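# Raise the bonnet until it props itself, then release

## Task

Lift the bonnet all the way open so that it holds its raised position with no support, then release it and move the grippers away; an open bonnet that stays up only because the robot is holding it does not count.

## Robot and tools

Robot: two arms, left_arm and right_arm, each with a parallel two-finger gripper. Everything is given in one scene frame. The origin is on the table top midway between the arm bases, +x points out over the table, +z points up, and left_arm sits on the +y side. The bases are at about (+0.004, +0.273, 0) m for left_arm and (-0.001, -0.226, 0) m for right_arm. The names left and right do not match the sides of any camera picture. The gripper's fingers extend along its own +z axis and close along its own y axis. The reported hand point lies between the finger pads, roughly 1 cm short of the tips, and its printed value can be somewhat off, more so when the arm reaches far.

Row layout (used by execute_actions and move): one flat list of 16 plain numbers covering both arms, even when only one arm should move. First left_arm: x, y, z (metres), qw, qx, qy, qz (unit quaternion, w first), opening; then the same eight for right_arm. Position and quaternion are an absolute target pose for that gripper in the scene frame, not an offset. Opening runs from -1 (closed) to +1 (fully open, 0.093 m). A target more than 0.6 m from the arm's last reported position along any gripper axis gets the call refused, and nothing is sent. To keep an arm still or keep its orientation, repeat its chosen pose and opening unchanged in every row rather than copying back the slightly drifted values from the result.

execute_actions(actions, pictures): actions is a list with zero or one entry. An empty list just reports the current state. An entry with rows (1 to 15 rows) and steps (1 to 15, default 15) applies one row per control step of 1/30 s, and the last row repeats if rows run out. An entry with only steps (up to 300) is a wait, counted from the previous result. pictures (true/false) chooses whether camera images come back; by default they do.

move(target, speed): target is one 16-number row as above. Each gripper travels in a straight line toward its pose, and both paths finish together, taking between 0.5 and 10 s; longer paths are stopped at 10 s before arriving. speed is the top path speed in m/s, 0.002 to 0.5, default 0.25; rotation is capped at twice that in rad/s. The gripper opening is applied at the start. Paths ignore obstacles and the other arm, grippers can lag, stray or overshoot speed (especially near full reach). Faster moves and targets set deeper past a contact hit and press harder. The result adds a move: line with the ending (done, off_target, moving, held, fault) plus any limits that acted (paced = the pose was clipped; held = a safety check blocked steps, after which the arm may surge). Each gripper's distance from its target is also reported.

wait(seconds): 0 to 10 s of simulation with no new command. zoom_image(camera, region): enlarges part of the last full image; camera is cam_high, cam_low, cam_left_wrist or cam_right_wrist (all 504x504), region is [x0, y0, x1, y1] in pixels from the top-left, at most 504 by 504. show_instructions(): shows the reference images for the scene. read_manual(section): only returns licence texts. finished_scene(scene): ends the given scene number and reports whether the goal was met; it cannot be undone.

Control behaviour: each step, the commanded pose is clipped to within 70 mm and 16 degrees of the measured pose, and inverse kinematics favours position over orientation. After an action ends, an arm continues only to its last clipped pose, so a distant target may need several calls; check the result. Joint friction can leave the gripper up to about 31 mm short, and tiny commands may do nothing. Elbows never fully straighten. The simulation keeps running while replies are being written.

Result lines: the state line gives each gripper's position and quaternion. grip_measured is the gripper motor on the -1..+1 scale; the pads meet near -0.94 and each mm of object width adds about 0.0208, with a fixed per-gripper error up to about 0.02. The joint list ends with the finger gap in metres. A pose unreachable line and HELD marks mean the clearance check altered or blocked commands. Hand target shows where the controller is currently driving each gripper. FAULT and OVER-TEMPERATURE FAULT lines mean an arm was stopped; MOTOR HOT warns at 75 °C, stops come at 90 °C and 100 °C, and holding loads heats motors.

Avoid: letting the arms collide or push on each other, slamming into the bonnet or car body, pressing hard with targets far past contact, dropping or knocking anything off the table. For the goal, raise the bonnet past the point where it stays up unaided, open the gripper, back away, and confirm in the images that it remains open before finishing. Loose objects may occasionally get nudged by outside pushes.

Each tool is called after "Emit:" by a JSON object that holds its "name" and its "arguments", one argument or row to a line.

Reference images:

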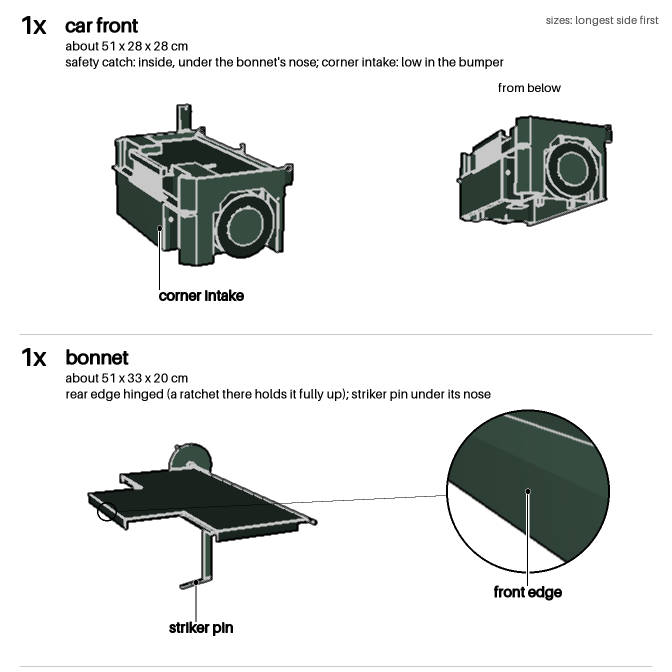

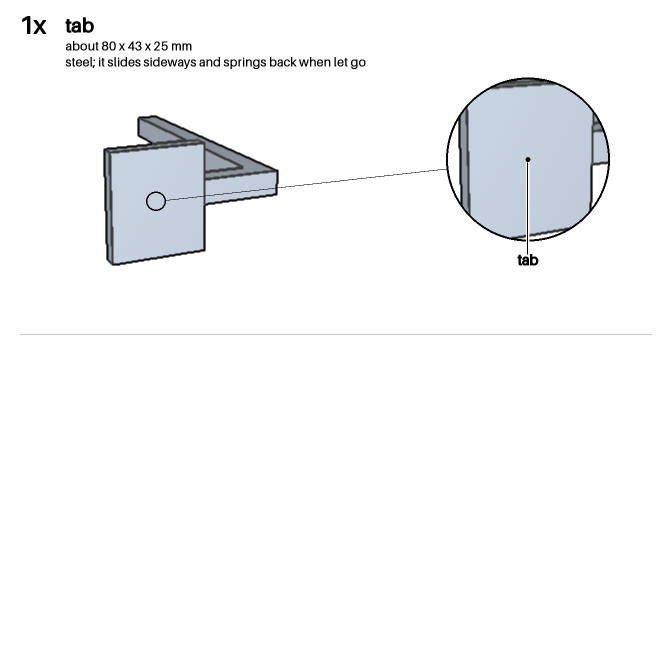

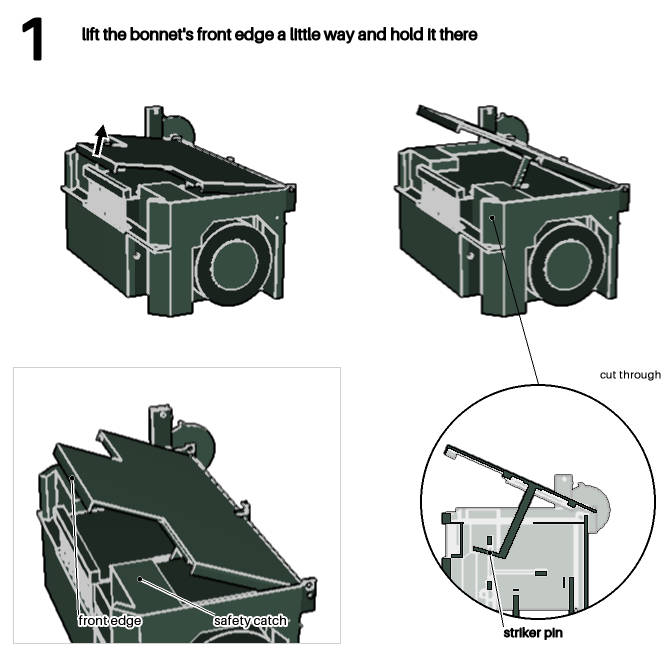

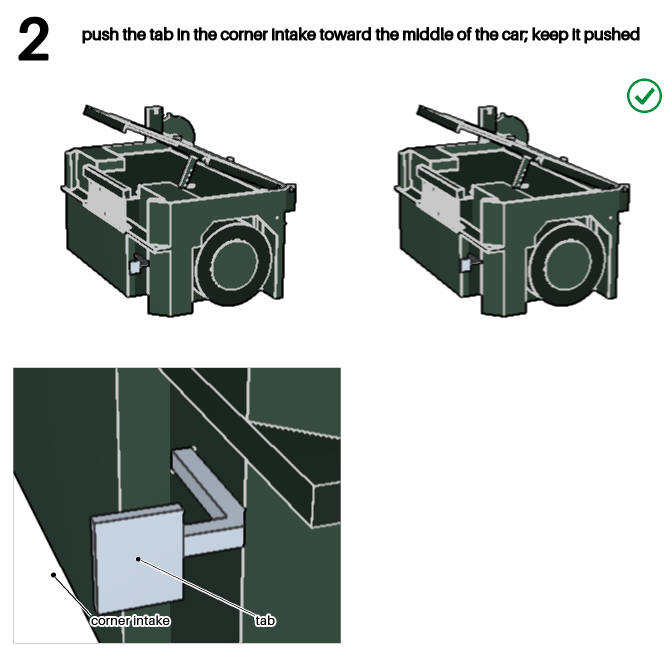

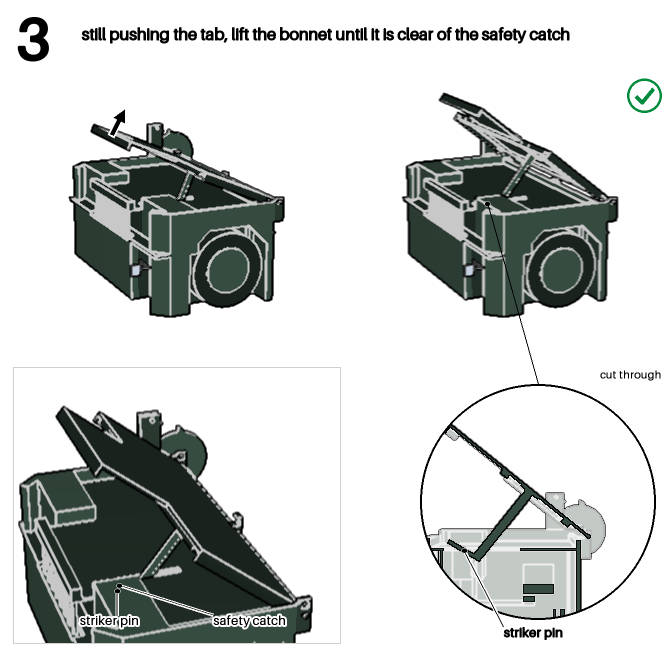

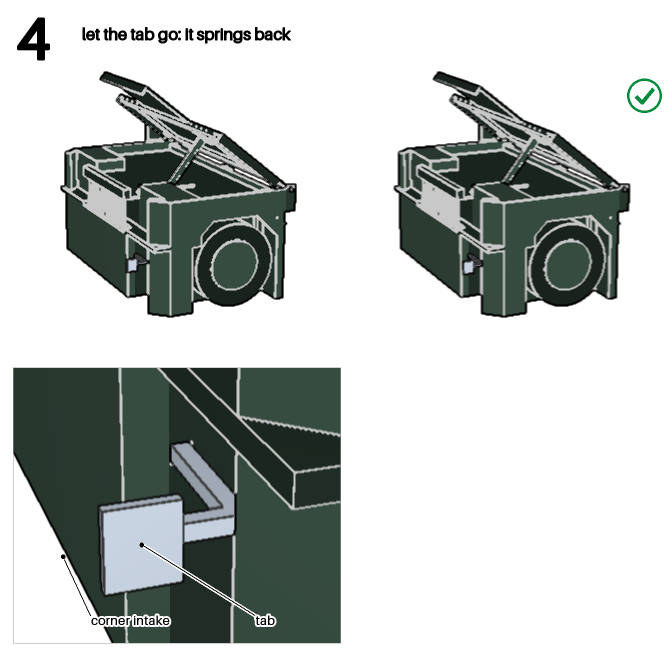

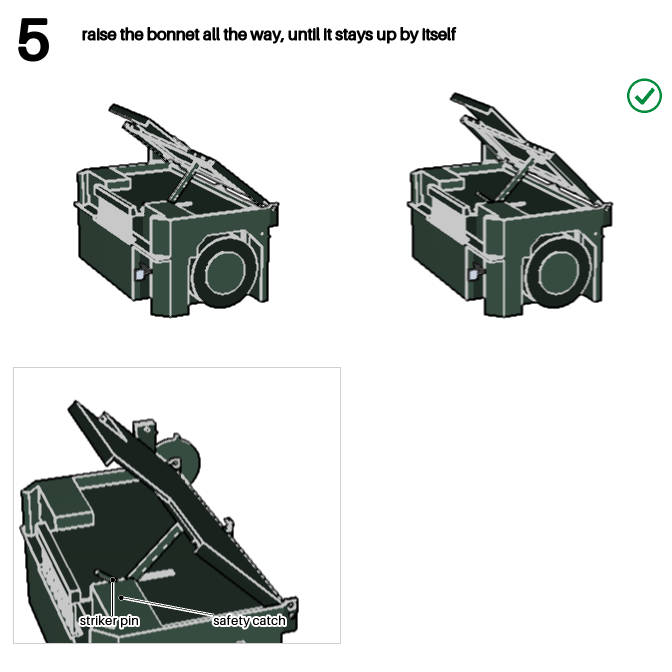

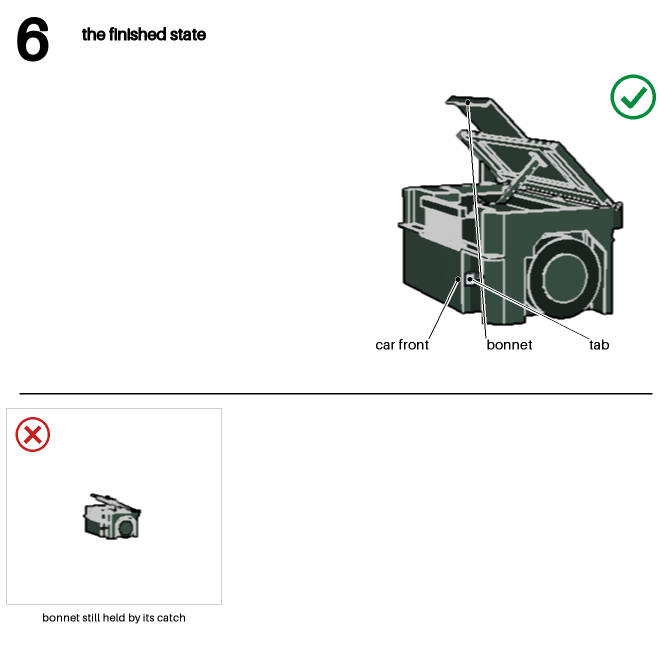

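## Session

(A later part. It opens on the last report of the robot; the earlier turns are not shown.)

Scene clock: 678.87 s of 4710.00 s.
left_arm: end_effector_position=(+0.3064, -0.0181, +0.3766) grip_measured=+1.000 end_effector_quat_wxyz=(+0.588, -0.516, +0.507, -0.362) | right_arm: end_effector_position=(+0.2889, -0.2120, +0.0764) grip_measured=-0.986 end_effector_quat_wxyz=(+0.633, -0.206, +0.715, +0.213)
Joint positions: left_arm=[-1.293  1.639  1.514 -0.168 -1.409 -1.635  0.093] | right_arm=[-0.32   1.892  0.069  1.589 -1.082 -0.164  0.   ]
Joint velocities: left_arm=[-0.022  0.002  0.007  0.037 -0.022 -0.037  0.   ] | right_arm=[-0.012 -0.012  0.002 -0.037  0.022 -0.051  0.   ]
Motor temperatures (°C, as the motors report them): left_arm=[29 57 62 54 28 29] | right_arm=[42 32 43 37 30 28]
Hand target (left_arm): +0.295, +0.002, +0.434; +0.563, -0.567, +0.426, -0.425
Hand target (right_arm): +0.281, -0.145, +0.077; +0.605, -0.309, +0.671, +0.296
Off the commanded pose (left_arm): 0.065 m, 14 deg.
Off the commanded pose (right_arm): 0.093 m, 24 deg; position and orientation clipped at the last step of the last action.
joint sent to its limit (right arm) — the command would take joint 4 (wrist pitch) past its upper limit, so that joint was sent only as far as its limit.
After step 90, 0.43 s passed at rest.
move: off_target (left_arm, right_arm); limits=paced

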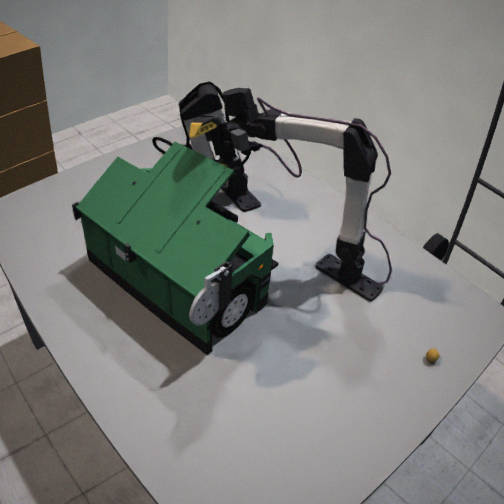

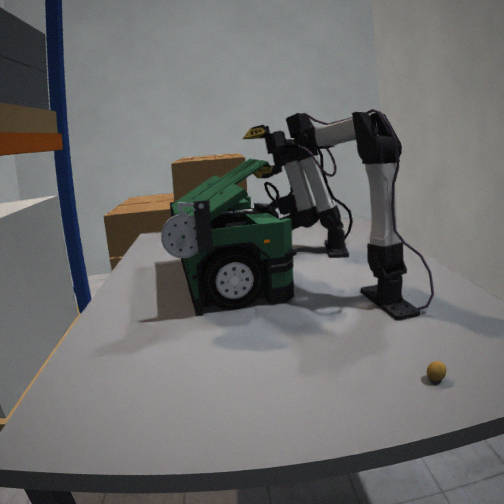

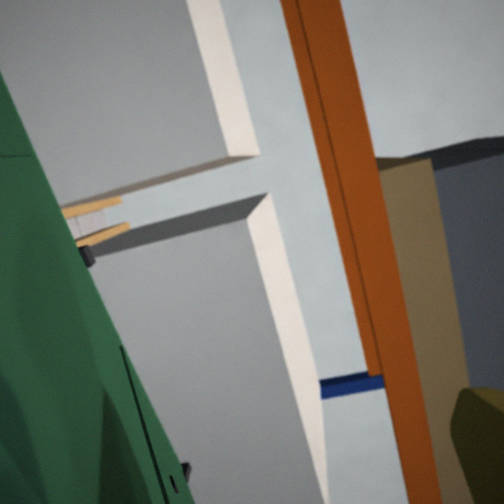

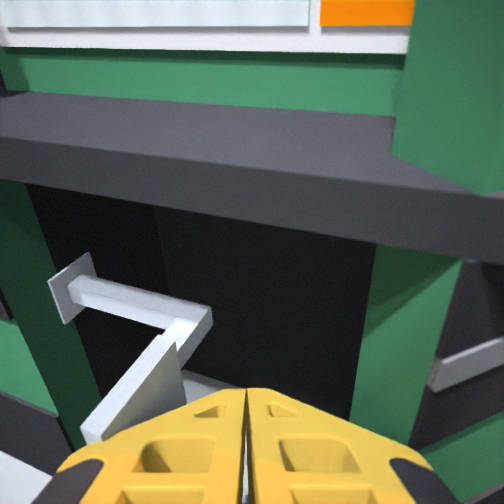

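Emit:
{"name": "move", "arguments": {
  "target": [0.31,-0.005,0.49,0.572,-0.557,0.42,-0.432,1,0.305,-0.12,0.075,0.6,-0.35,0.63,0.33,-1],
  "speed": 0.04
}}

Emit:
{"name": "zoom_image", "arguments": {
  "camera": "cam_low",
  "region": [150,110,355,310]
}}

Scene clock: 693.27 s of 4710.00 s.
left_arm: end_effector_position=(+0.3204, -0.0226, +0.4137) grip_measured=+1.000 end_effector_quat_wxyz=(+0.585, -0.509, +0.531, -0.343) | right_arm: end_effector_position=(+0.2900, -0.2121, +0.0758) grip_measured=-0.986 end_effector_quat_wxyz=(+0.631, -0.204, +0.716, +0.218)
Joint positions: left_arm=[-1.261  1.727  1.818 -0.489 -1.361 -1.686  0.093] | right_arm=[-0.32   1.9    0.076  1.589 -1.089 -0.154  0.   ]
Joint velocities: left_arm=[ 0.002  0.027  0.022 -0.095 -0.051 -0.051  0.   ] | right_arm=[-0.027 -0.027  0.022 -0.051 -0.022  0.007  0.   ]
Motor temperatures (°C, as the motors report them): left_arm=[29 57 65 55 28 29] | right_arm=[54 31 42 38 30 28]
Hand target (left_arm): +0.304, +0.005, +0.480; +0.563, -0.566, +0.434, -0.417
Hand target (right_arm): +0.281, -0.145, +0.077; +0.605, -0.309, +0.671, +0.298
Off the commanded pose (left_arm): 0.079 m, 17 deg; position and orientation clipped at the last step of the last action.
Off the commanded pose (right_arm): 0.093 m, 24 deg; position and orientation clipped at the last step of the last action.
joint sent to its limit (right arm) — the command would take joint 4 (wrist pitch) past its upper limit, so that joint was sent only as far as its limit.
After step 90, 5.97 s passed at rest.
move: off_target (left_arm, right_arm); limits=paced

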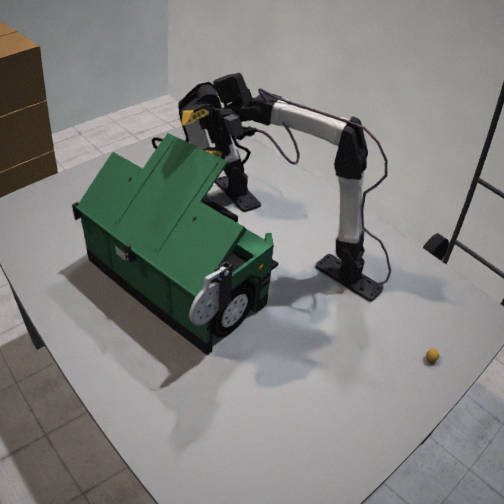

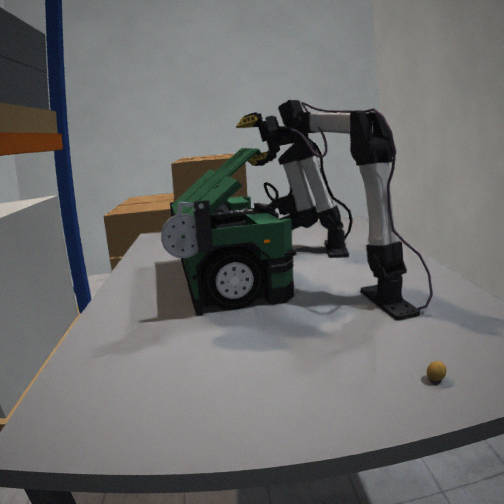

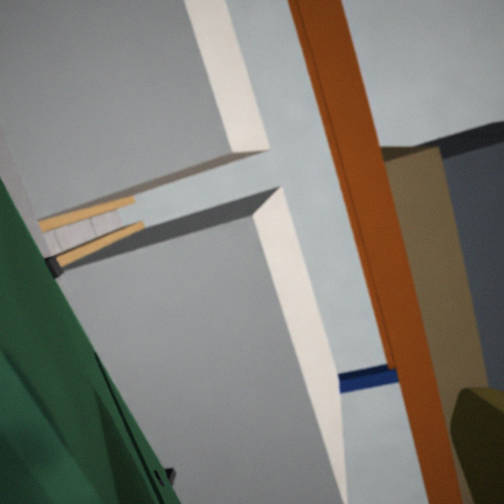

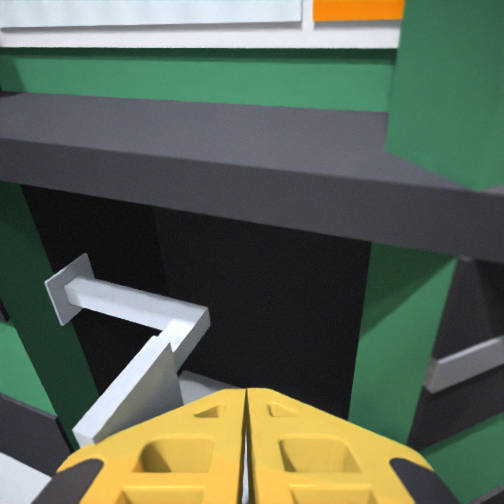

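Region (150, 110, 355, 310) of cam_low's 504x504 image, scaled by 2.459, with more detail than that image has; it fills the top 492 rows of this view, and the rest is white.

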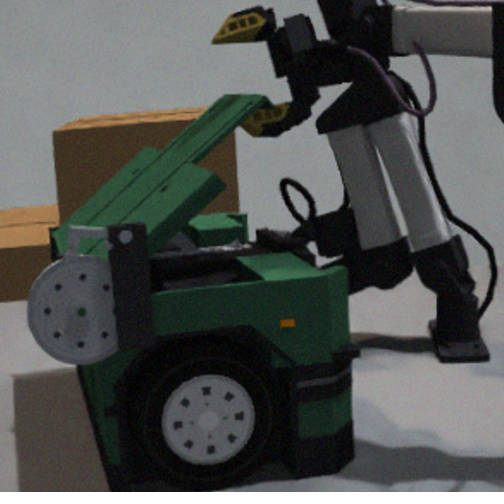

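Emit:
{"name": "move", "arguments": {
  "target": [0.34,-0.01,0.52,0.572,-0.557,0.42,-0.432,1,0.29,-0.17,0.075,0.63,-0.25,0.69,0.25,-1],
  "speed": 0.04
}}

Scene clock: 702.43 s of 4710.00 s.
left_arm: end_effector_position=(+0.3442, -0.0228, +0.4548) grip_measured=+1.000 end_effector_quat_wxyz=(+0.588, -0.525, +0.508, -0.347) | right_arm: end_effector_position=(+0.2925, -0.2157, +0.0741) grip_measured=-0.986 end_effector_quat_wxyz=(+0.632, -0.192, +0.723, +0.201)
Joint positions: left_arm=[-1.208  1.849  2.11  -0.57  -1.348 -1.636  0.093] | right_arm=[-0.311  1.893  0.067  1.589 -1.035 -0.156  0.   ]
Joint velocities: left_arm=[-0.012  0.007  0.022 -0.051 -0.051 -0.037  0.   ] | right_arm=[-0.002  0.022  0.017  0.007  0.037 -0.051  0.   ]
Motor temperatures (°C, as the motors report them): left_arm=[29 57 66 57 28 29] | right_arm=[57 31 42 38 30 28]
Hand target (left_arm): +0.332, +0.000, +0.512; +0.563, -0.569, +0.425, -0.423
Hand target (right_arm): +0.284, -0.175, +0.075; +0.618, -0.255, +0.700, +0.251
Off the commanded pose (left_arm): 0.067 m, 15 deg.
Off the commanded pose (right_arm): 0.046 m, 10 deg.
joint sent to its limit (right arm) — the command would take joint 4 (wrist pitch) past its upper limit, so that joint was sent only as far as its limit.
After step 90, 2.13 s passed at rest.
move: off_target (left_arm, right_arm)

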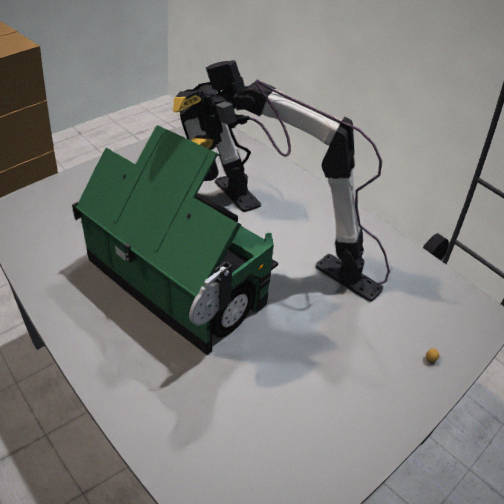

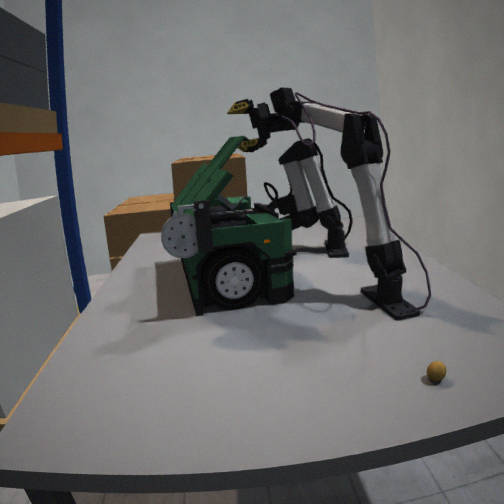

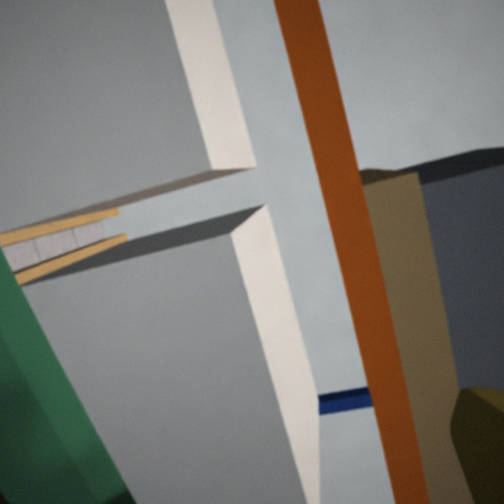

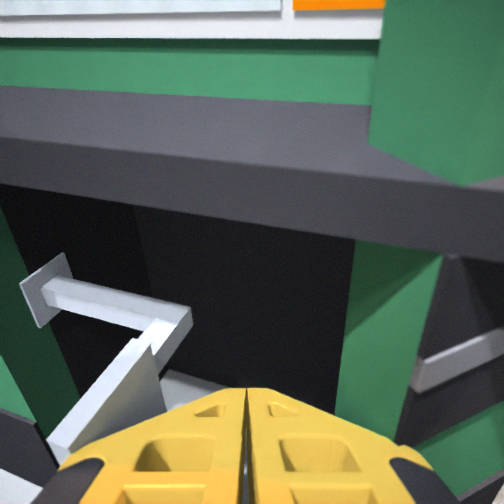

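Emit:
{"name": "move", "arguments": {
  "target": [0.385,-0.015,0.55,0.572,-0.557,0.42,-0.432,1,0.25,-0.27,0.09,0.634,-0.264,0.683,0.248,-1],
  "speed": 0.05
}}

Emit:
{"name": "zoom_image", "arguments": {
  "camera": "cam_low",
  "region": [130,70,370,310]
}}

Scene clock: 709.00 s of 4710.00 s.
left_arm: end_effector_position=(+0.3518, -0.0358, +0.4415) grip_measured=+1.000 end_effector_quat_wxyz=(+0.532, -0.445, +0.667, -0.272) | right_arm: end_effector_position=(+0.2485, -0.2638, +0.0813) grip_measured=-0.985 end_effector_quat_wxyz=(+0.658, -0.222, +0.675, +0.247)
Joint positions: left_arm=[-1.17   2.149  2.824 -1.324 -1.078 -1.651  0.093] | right_arm=[-0.711  1.723  0.194  0.804 -1.554 -0.683  0.   ]
Joint velocities: left_arm=[ 0.012 -0.002 -0.007 -0.022 -0.066 -0.022  0.   ] | right_arm=[ 0.007 -0.012  0.012 -0.066  0.051 -0.066  0.   ]
Motor temperatures (°C, as the motors report them): left_arm=[29 57 66 59 28 29] | right_arm=[55 32 41 38 30 28]
Hand target (left_arm): +0.356, -0.004, +0.504; +0.555, -0.501, +0.565, -0.348
Hand target (right_arm): +0.251, -0.270, +0.089; +0.666, -0.235, +0.668, +0.234
Off the commanded pose (left_arm): 0.115 m, 37 deg; position and orientation clipped at the last step of the last action.
Off the commanded pose (right_arm): 0.011 m, 6 deg.
After step 90, 0.37 s passed at rest.
move: off_target (left_arm, right_arm); limits=paced

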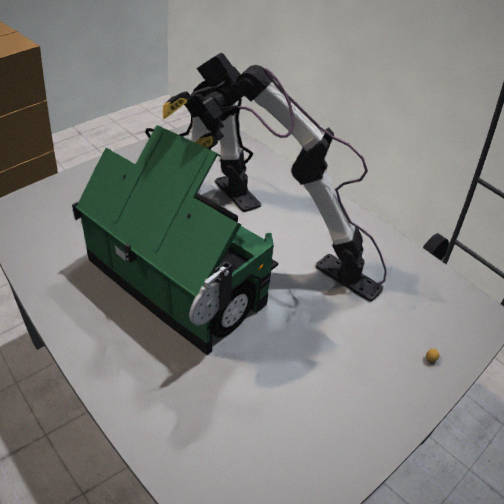

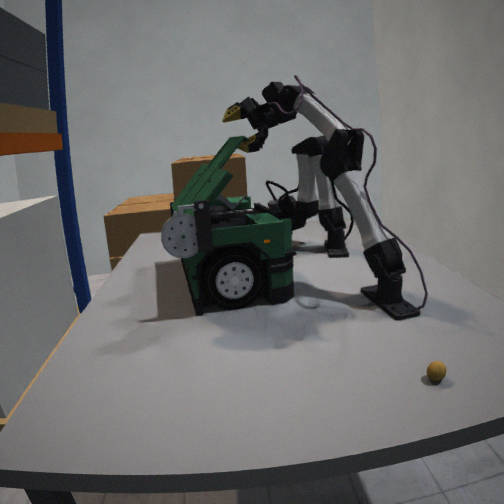

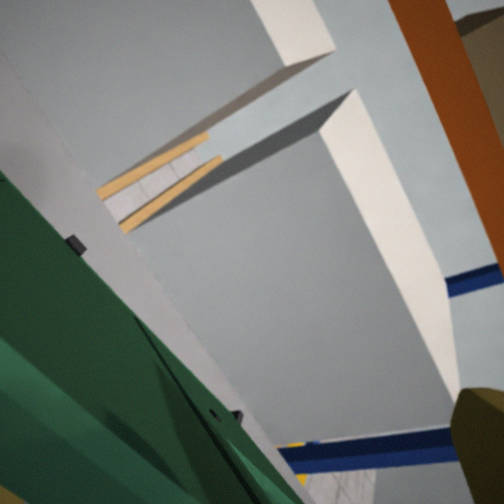

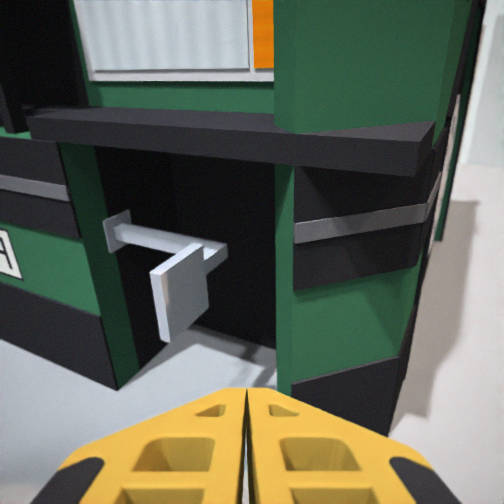

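Region (130, 70, 370, 310) of cam_low's 504x504 image, scaled by 2.100, with more detail than that image has.

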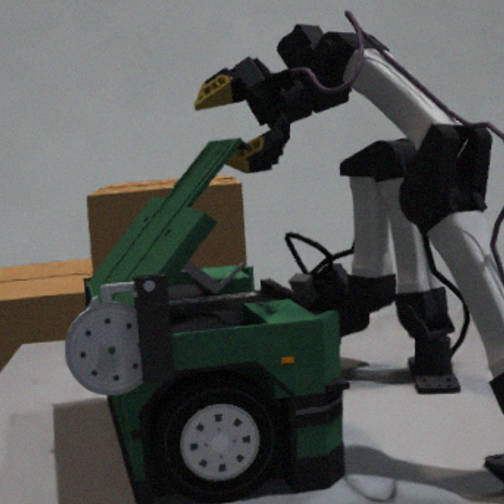

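Emit:
{"name": "move", "arguments": {
  "target": [0.335,-0.02,0.43,0.572,-0.557,0.42,-0.432,1,0.2,-0.32,0.15,0.634,-0.264,0.683,0.248,-1],
  "speed": 0.05
}}

Emit:
{"name": "move", "arguments": {
  "target": [0.31,-0.02,0.40,0.572,-0.557,0.42,-0.432,1,0.2,-0.32,0.15,0.634,-0.264,0.683,0.248,-1],
  "speed": 0.04
}}

Scene clock: 721.17 s of 4710.00 s.
left_arm: end_effector_position=(+0.3408, -0.0229, +0.4240) grip_measured=+1.000 end_effector_quat_wxyz=(+0.570, -0.559, +0.427, -0.425) | right_arm: end_effector_position=(+0.2057, -0.3236, +0.1512) grip_measured=-0.986 end_effector_quat_wxyz=(+0.702, -0.125, +0.696, +0.087)
Joint positions: left_arm=[-1.218  1.731  1.668  0.116 -1.378 -1.508  0.093] | right_arm=[-1.1    1.076  0.137  0.488 -1.571 -0.507  0.   ]
Joint velocities: left_arm=[-0.002 -0.002 -0.042  0.066  0.022  0.095  0.   ] | right_arm=[-0.012 -0.007 -0.012 -0.007  0.022  0.007  0.   ]
Motor temperatures (°C, as the motors report them): left_arm=[29 57 62 58 28 29] | right_arm=[49 32 41 36 30 28]
Hand target (left_arm): +0.334, -0.019, +0.430; +0.568, -0.561, +0.421, -0.430
Hand target (right_arm): +0.203, -0.320, +0.149; +0.703, -0.117, +0.695, +0.095
Off the commanded pose (left_arm): 0.009 m, 1 deg.
Off the commanded pose (right_arm): 0.007 m, 26 deg; orientation clipped at the last step of the last action.
joint sent to its limit (right arm) — the command would take joint 5 (wrist yaw) past its lower limit, so that joint was sent only as far as its limit.
After step 90, 2.43 s passed at rest.
move: off_target (right_arm); limits=paced

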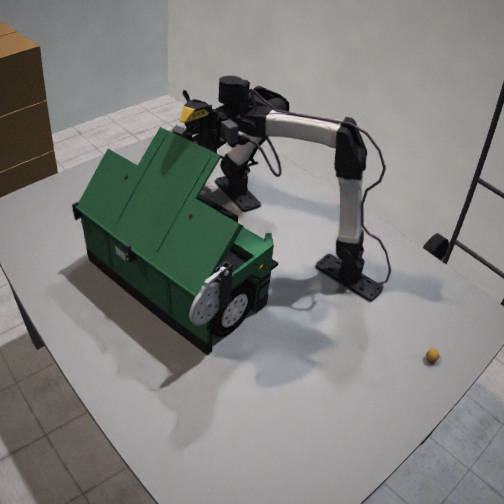

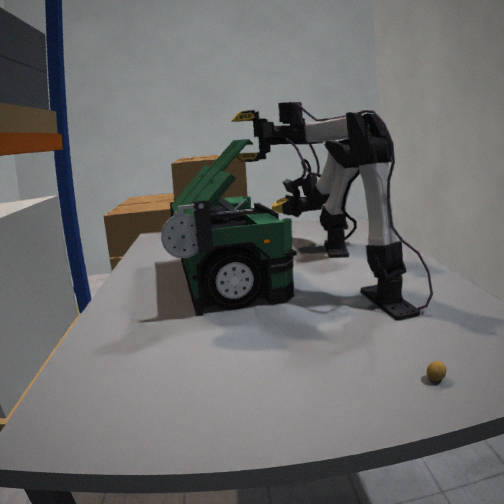

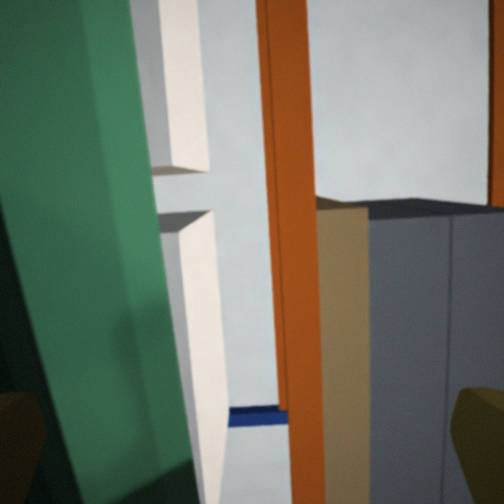

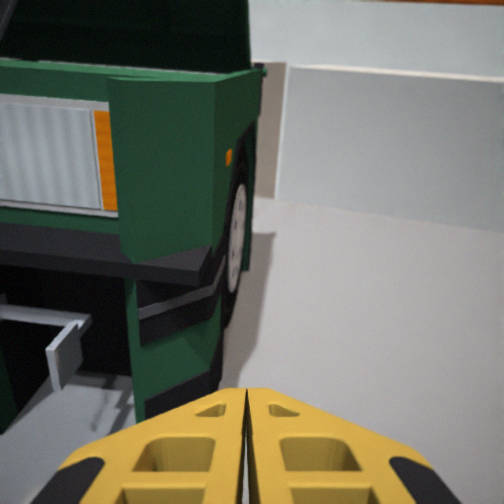

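Scene clock: 727.00 s of 4710.00 s.
left_arm: end_effector_position=(+0.3167, -0.0250, +0.3943) grip_measured=+1.000 end_effector_quat_wxyz=(+0.573, -0.556, +0.425, -0.426) | right_arm: end_effector_position=(+0.2043, -0.3227, +0.1505) grip_measured=-0.986 end_effector_quat_wxyz=(+0.701, -0.113, +0.698, +0.094)
Joint positions: left_arm=[-1.278  1.687  1.464  0.371 -1.436 -1.411  0.093] | right_arm=[-1.107  1.057  0.137  0.437 -1.571 -0.51   0.   ]
Joint velocities: left_arm=[ 0.002  0.007 -0.007  0.11  -0.022 -0.022  0.   ] | right_arm=[ 0.002 -0.007 -0.002  0.022 -0.051  0.066  0.   ]
Motor temperatures (°C, as the motors report them): left_arm=[29 57 61 56 28 29] | right_arm=[47 32 41 36 30 27]
Hand target (left_arm): +0.310, -0.020, +0.399; +0.570, -0.558, +0.421, -0.431
Hand target (right_arm): +0.202, -0.320, +0.150; +0.702, -0.110, +0.696, +0.097
Off the commanded pose (left_arm): 0.010 m, 1 deg.
Off the commanded pose (right_arm): 0.005 m, 26 deg; orientation clipped at the last step of the last action.
joint sent to its limit (right arm) — the command would take joint 5 (wrist yaw) past its lower limit, so that joint was sent only as far as its limit.
move: off_target (right_arm); limits=paced

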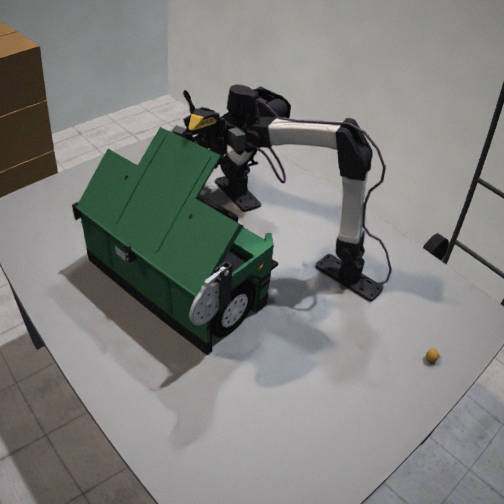

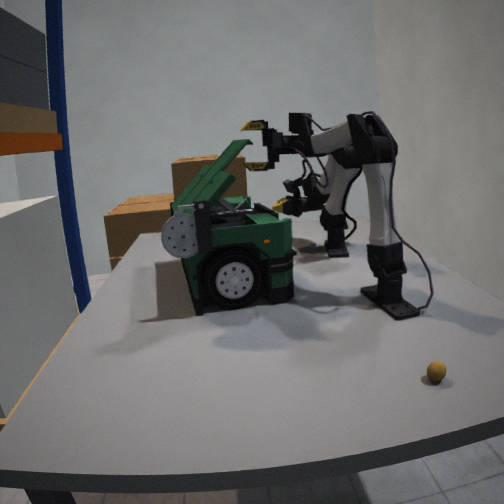

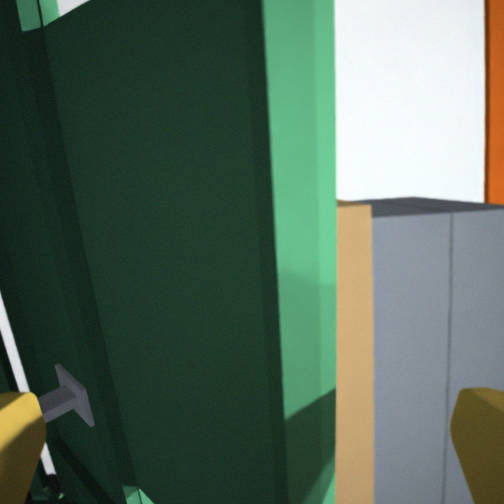

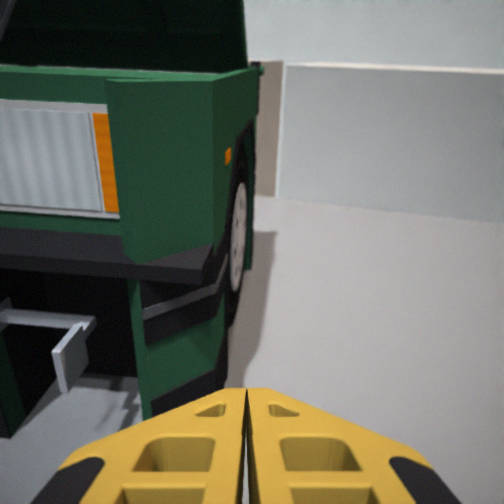

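Stays up. Withdraw.

Emit:
{"name": "move", "arguments": {
  "target": [0.19,0.03,0.40,0.572,-0.557,0.42,-0.432,1,0.2,-0.32,0.15,0.701,-0.113,0.698,0.094,-1],
  "speed": 0.15
}}

Emit:
{"name": "finished_scene", "arguments": {
  "scene": 1
}}

Scene clock: 731.33 s of 4710.00 s.
left_arm: end_effector_position=(+0.1942, +0.0290, +0.4029) grip_measured=+1.000 end_effector_quat_wxyz=(+0.517, -0.528, +0.471, -0.481) | right_arm: end_effector_position=(+0.2038, -0.3237, +0.1504) grip_measured=-0.986 end_effector_quat_wxyz=(+0.701, -0.111, +0.698, +0.093)
Joint positions: left_arm=[-1.604  1.254  1.091  0.428 -1.578 -1.327  0.093] | right_arm=[-1.113  1.057  0.137  0.435 -1.571 -0.51   0.   ]
Joint velocities: left_arm=[ 0.007 -0.032  0.002 -0.066  0.007 -0.022  0.   ] | right_arm=[ 0.027 -0.002 -0.017 -0.037  0.081 -0.007  0.   ]
Motor temperatures (°C, as the motors report them): left_arm=[29 56 59 54 27 29] | right_arm=[45 32 41 36 30 27]
Hand target (left_arm): +0.191, +0.031, +0.400; +0.520, -0.522, +0.479, -0.477
Hand target (right_arm): +0.201, -0.320, +0.150; +0.703, -0.111, +0.696, +0.092
Off the commanded pose (left_arm): 0.005 m, 11 deg.
Off the commanded pose (right_arm): 0.005 m, 0 deg.
joint sent to its limit (left arm) — the command would take joint 5 (wrist yaw) past its lower limit, so that joint was sent only as far as its limit.
joint sent to its limit (right arm) — the command would take joint 5 (wrist yaw) past its lower limit, so that joint was sent only as far as its limit.
move: off_target (left_arm)

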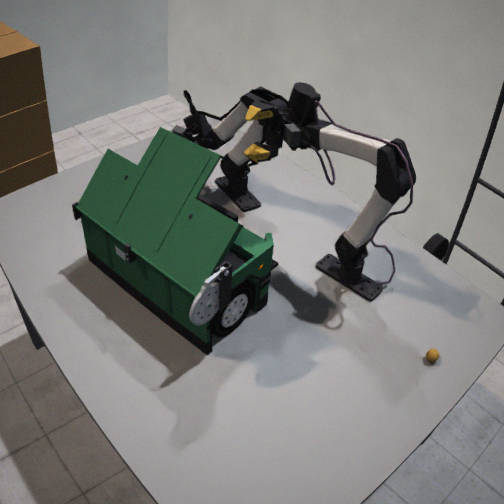

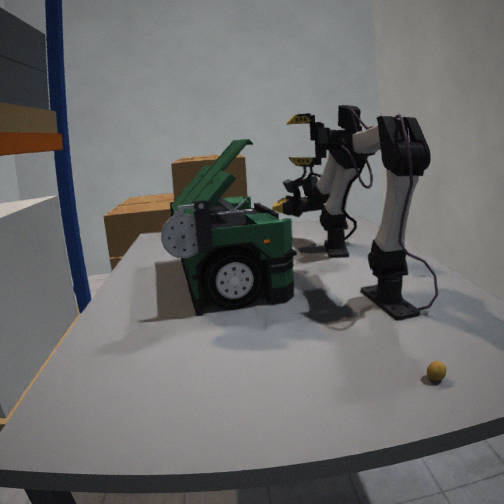

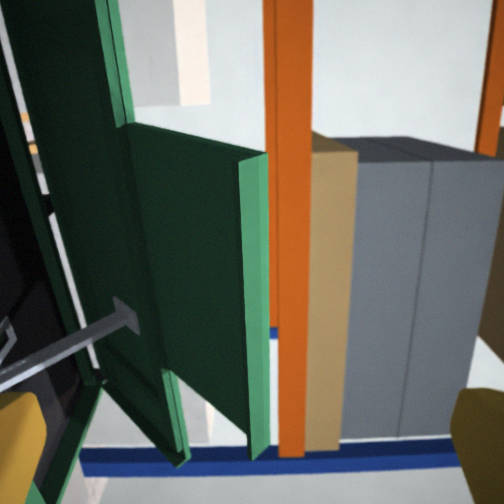

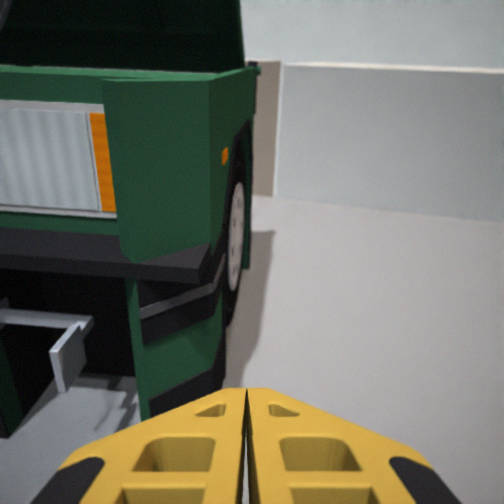

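The scene is finished: the task was done.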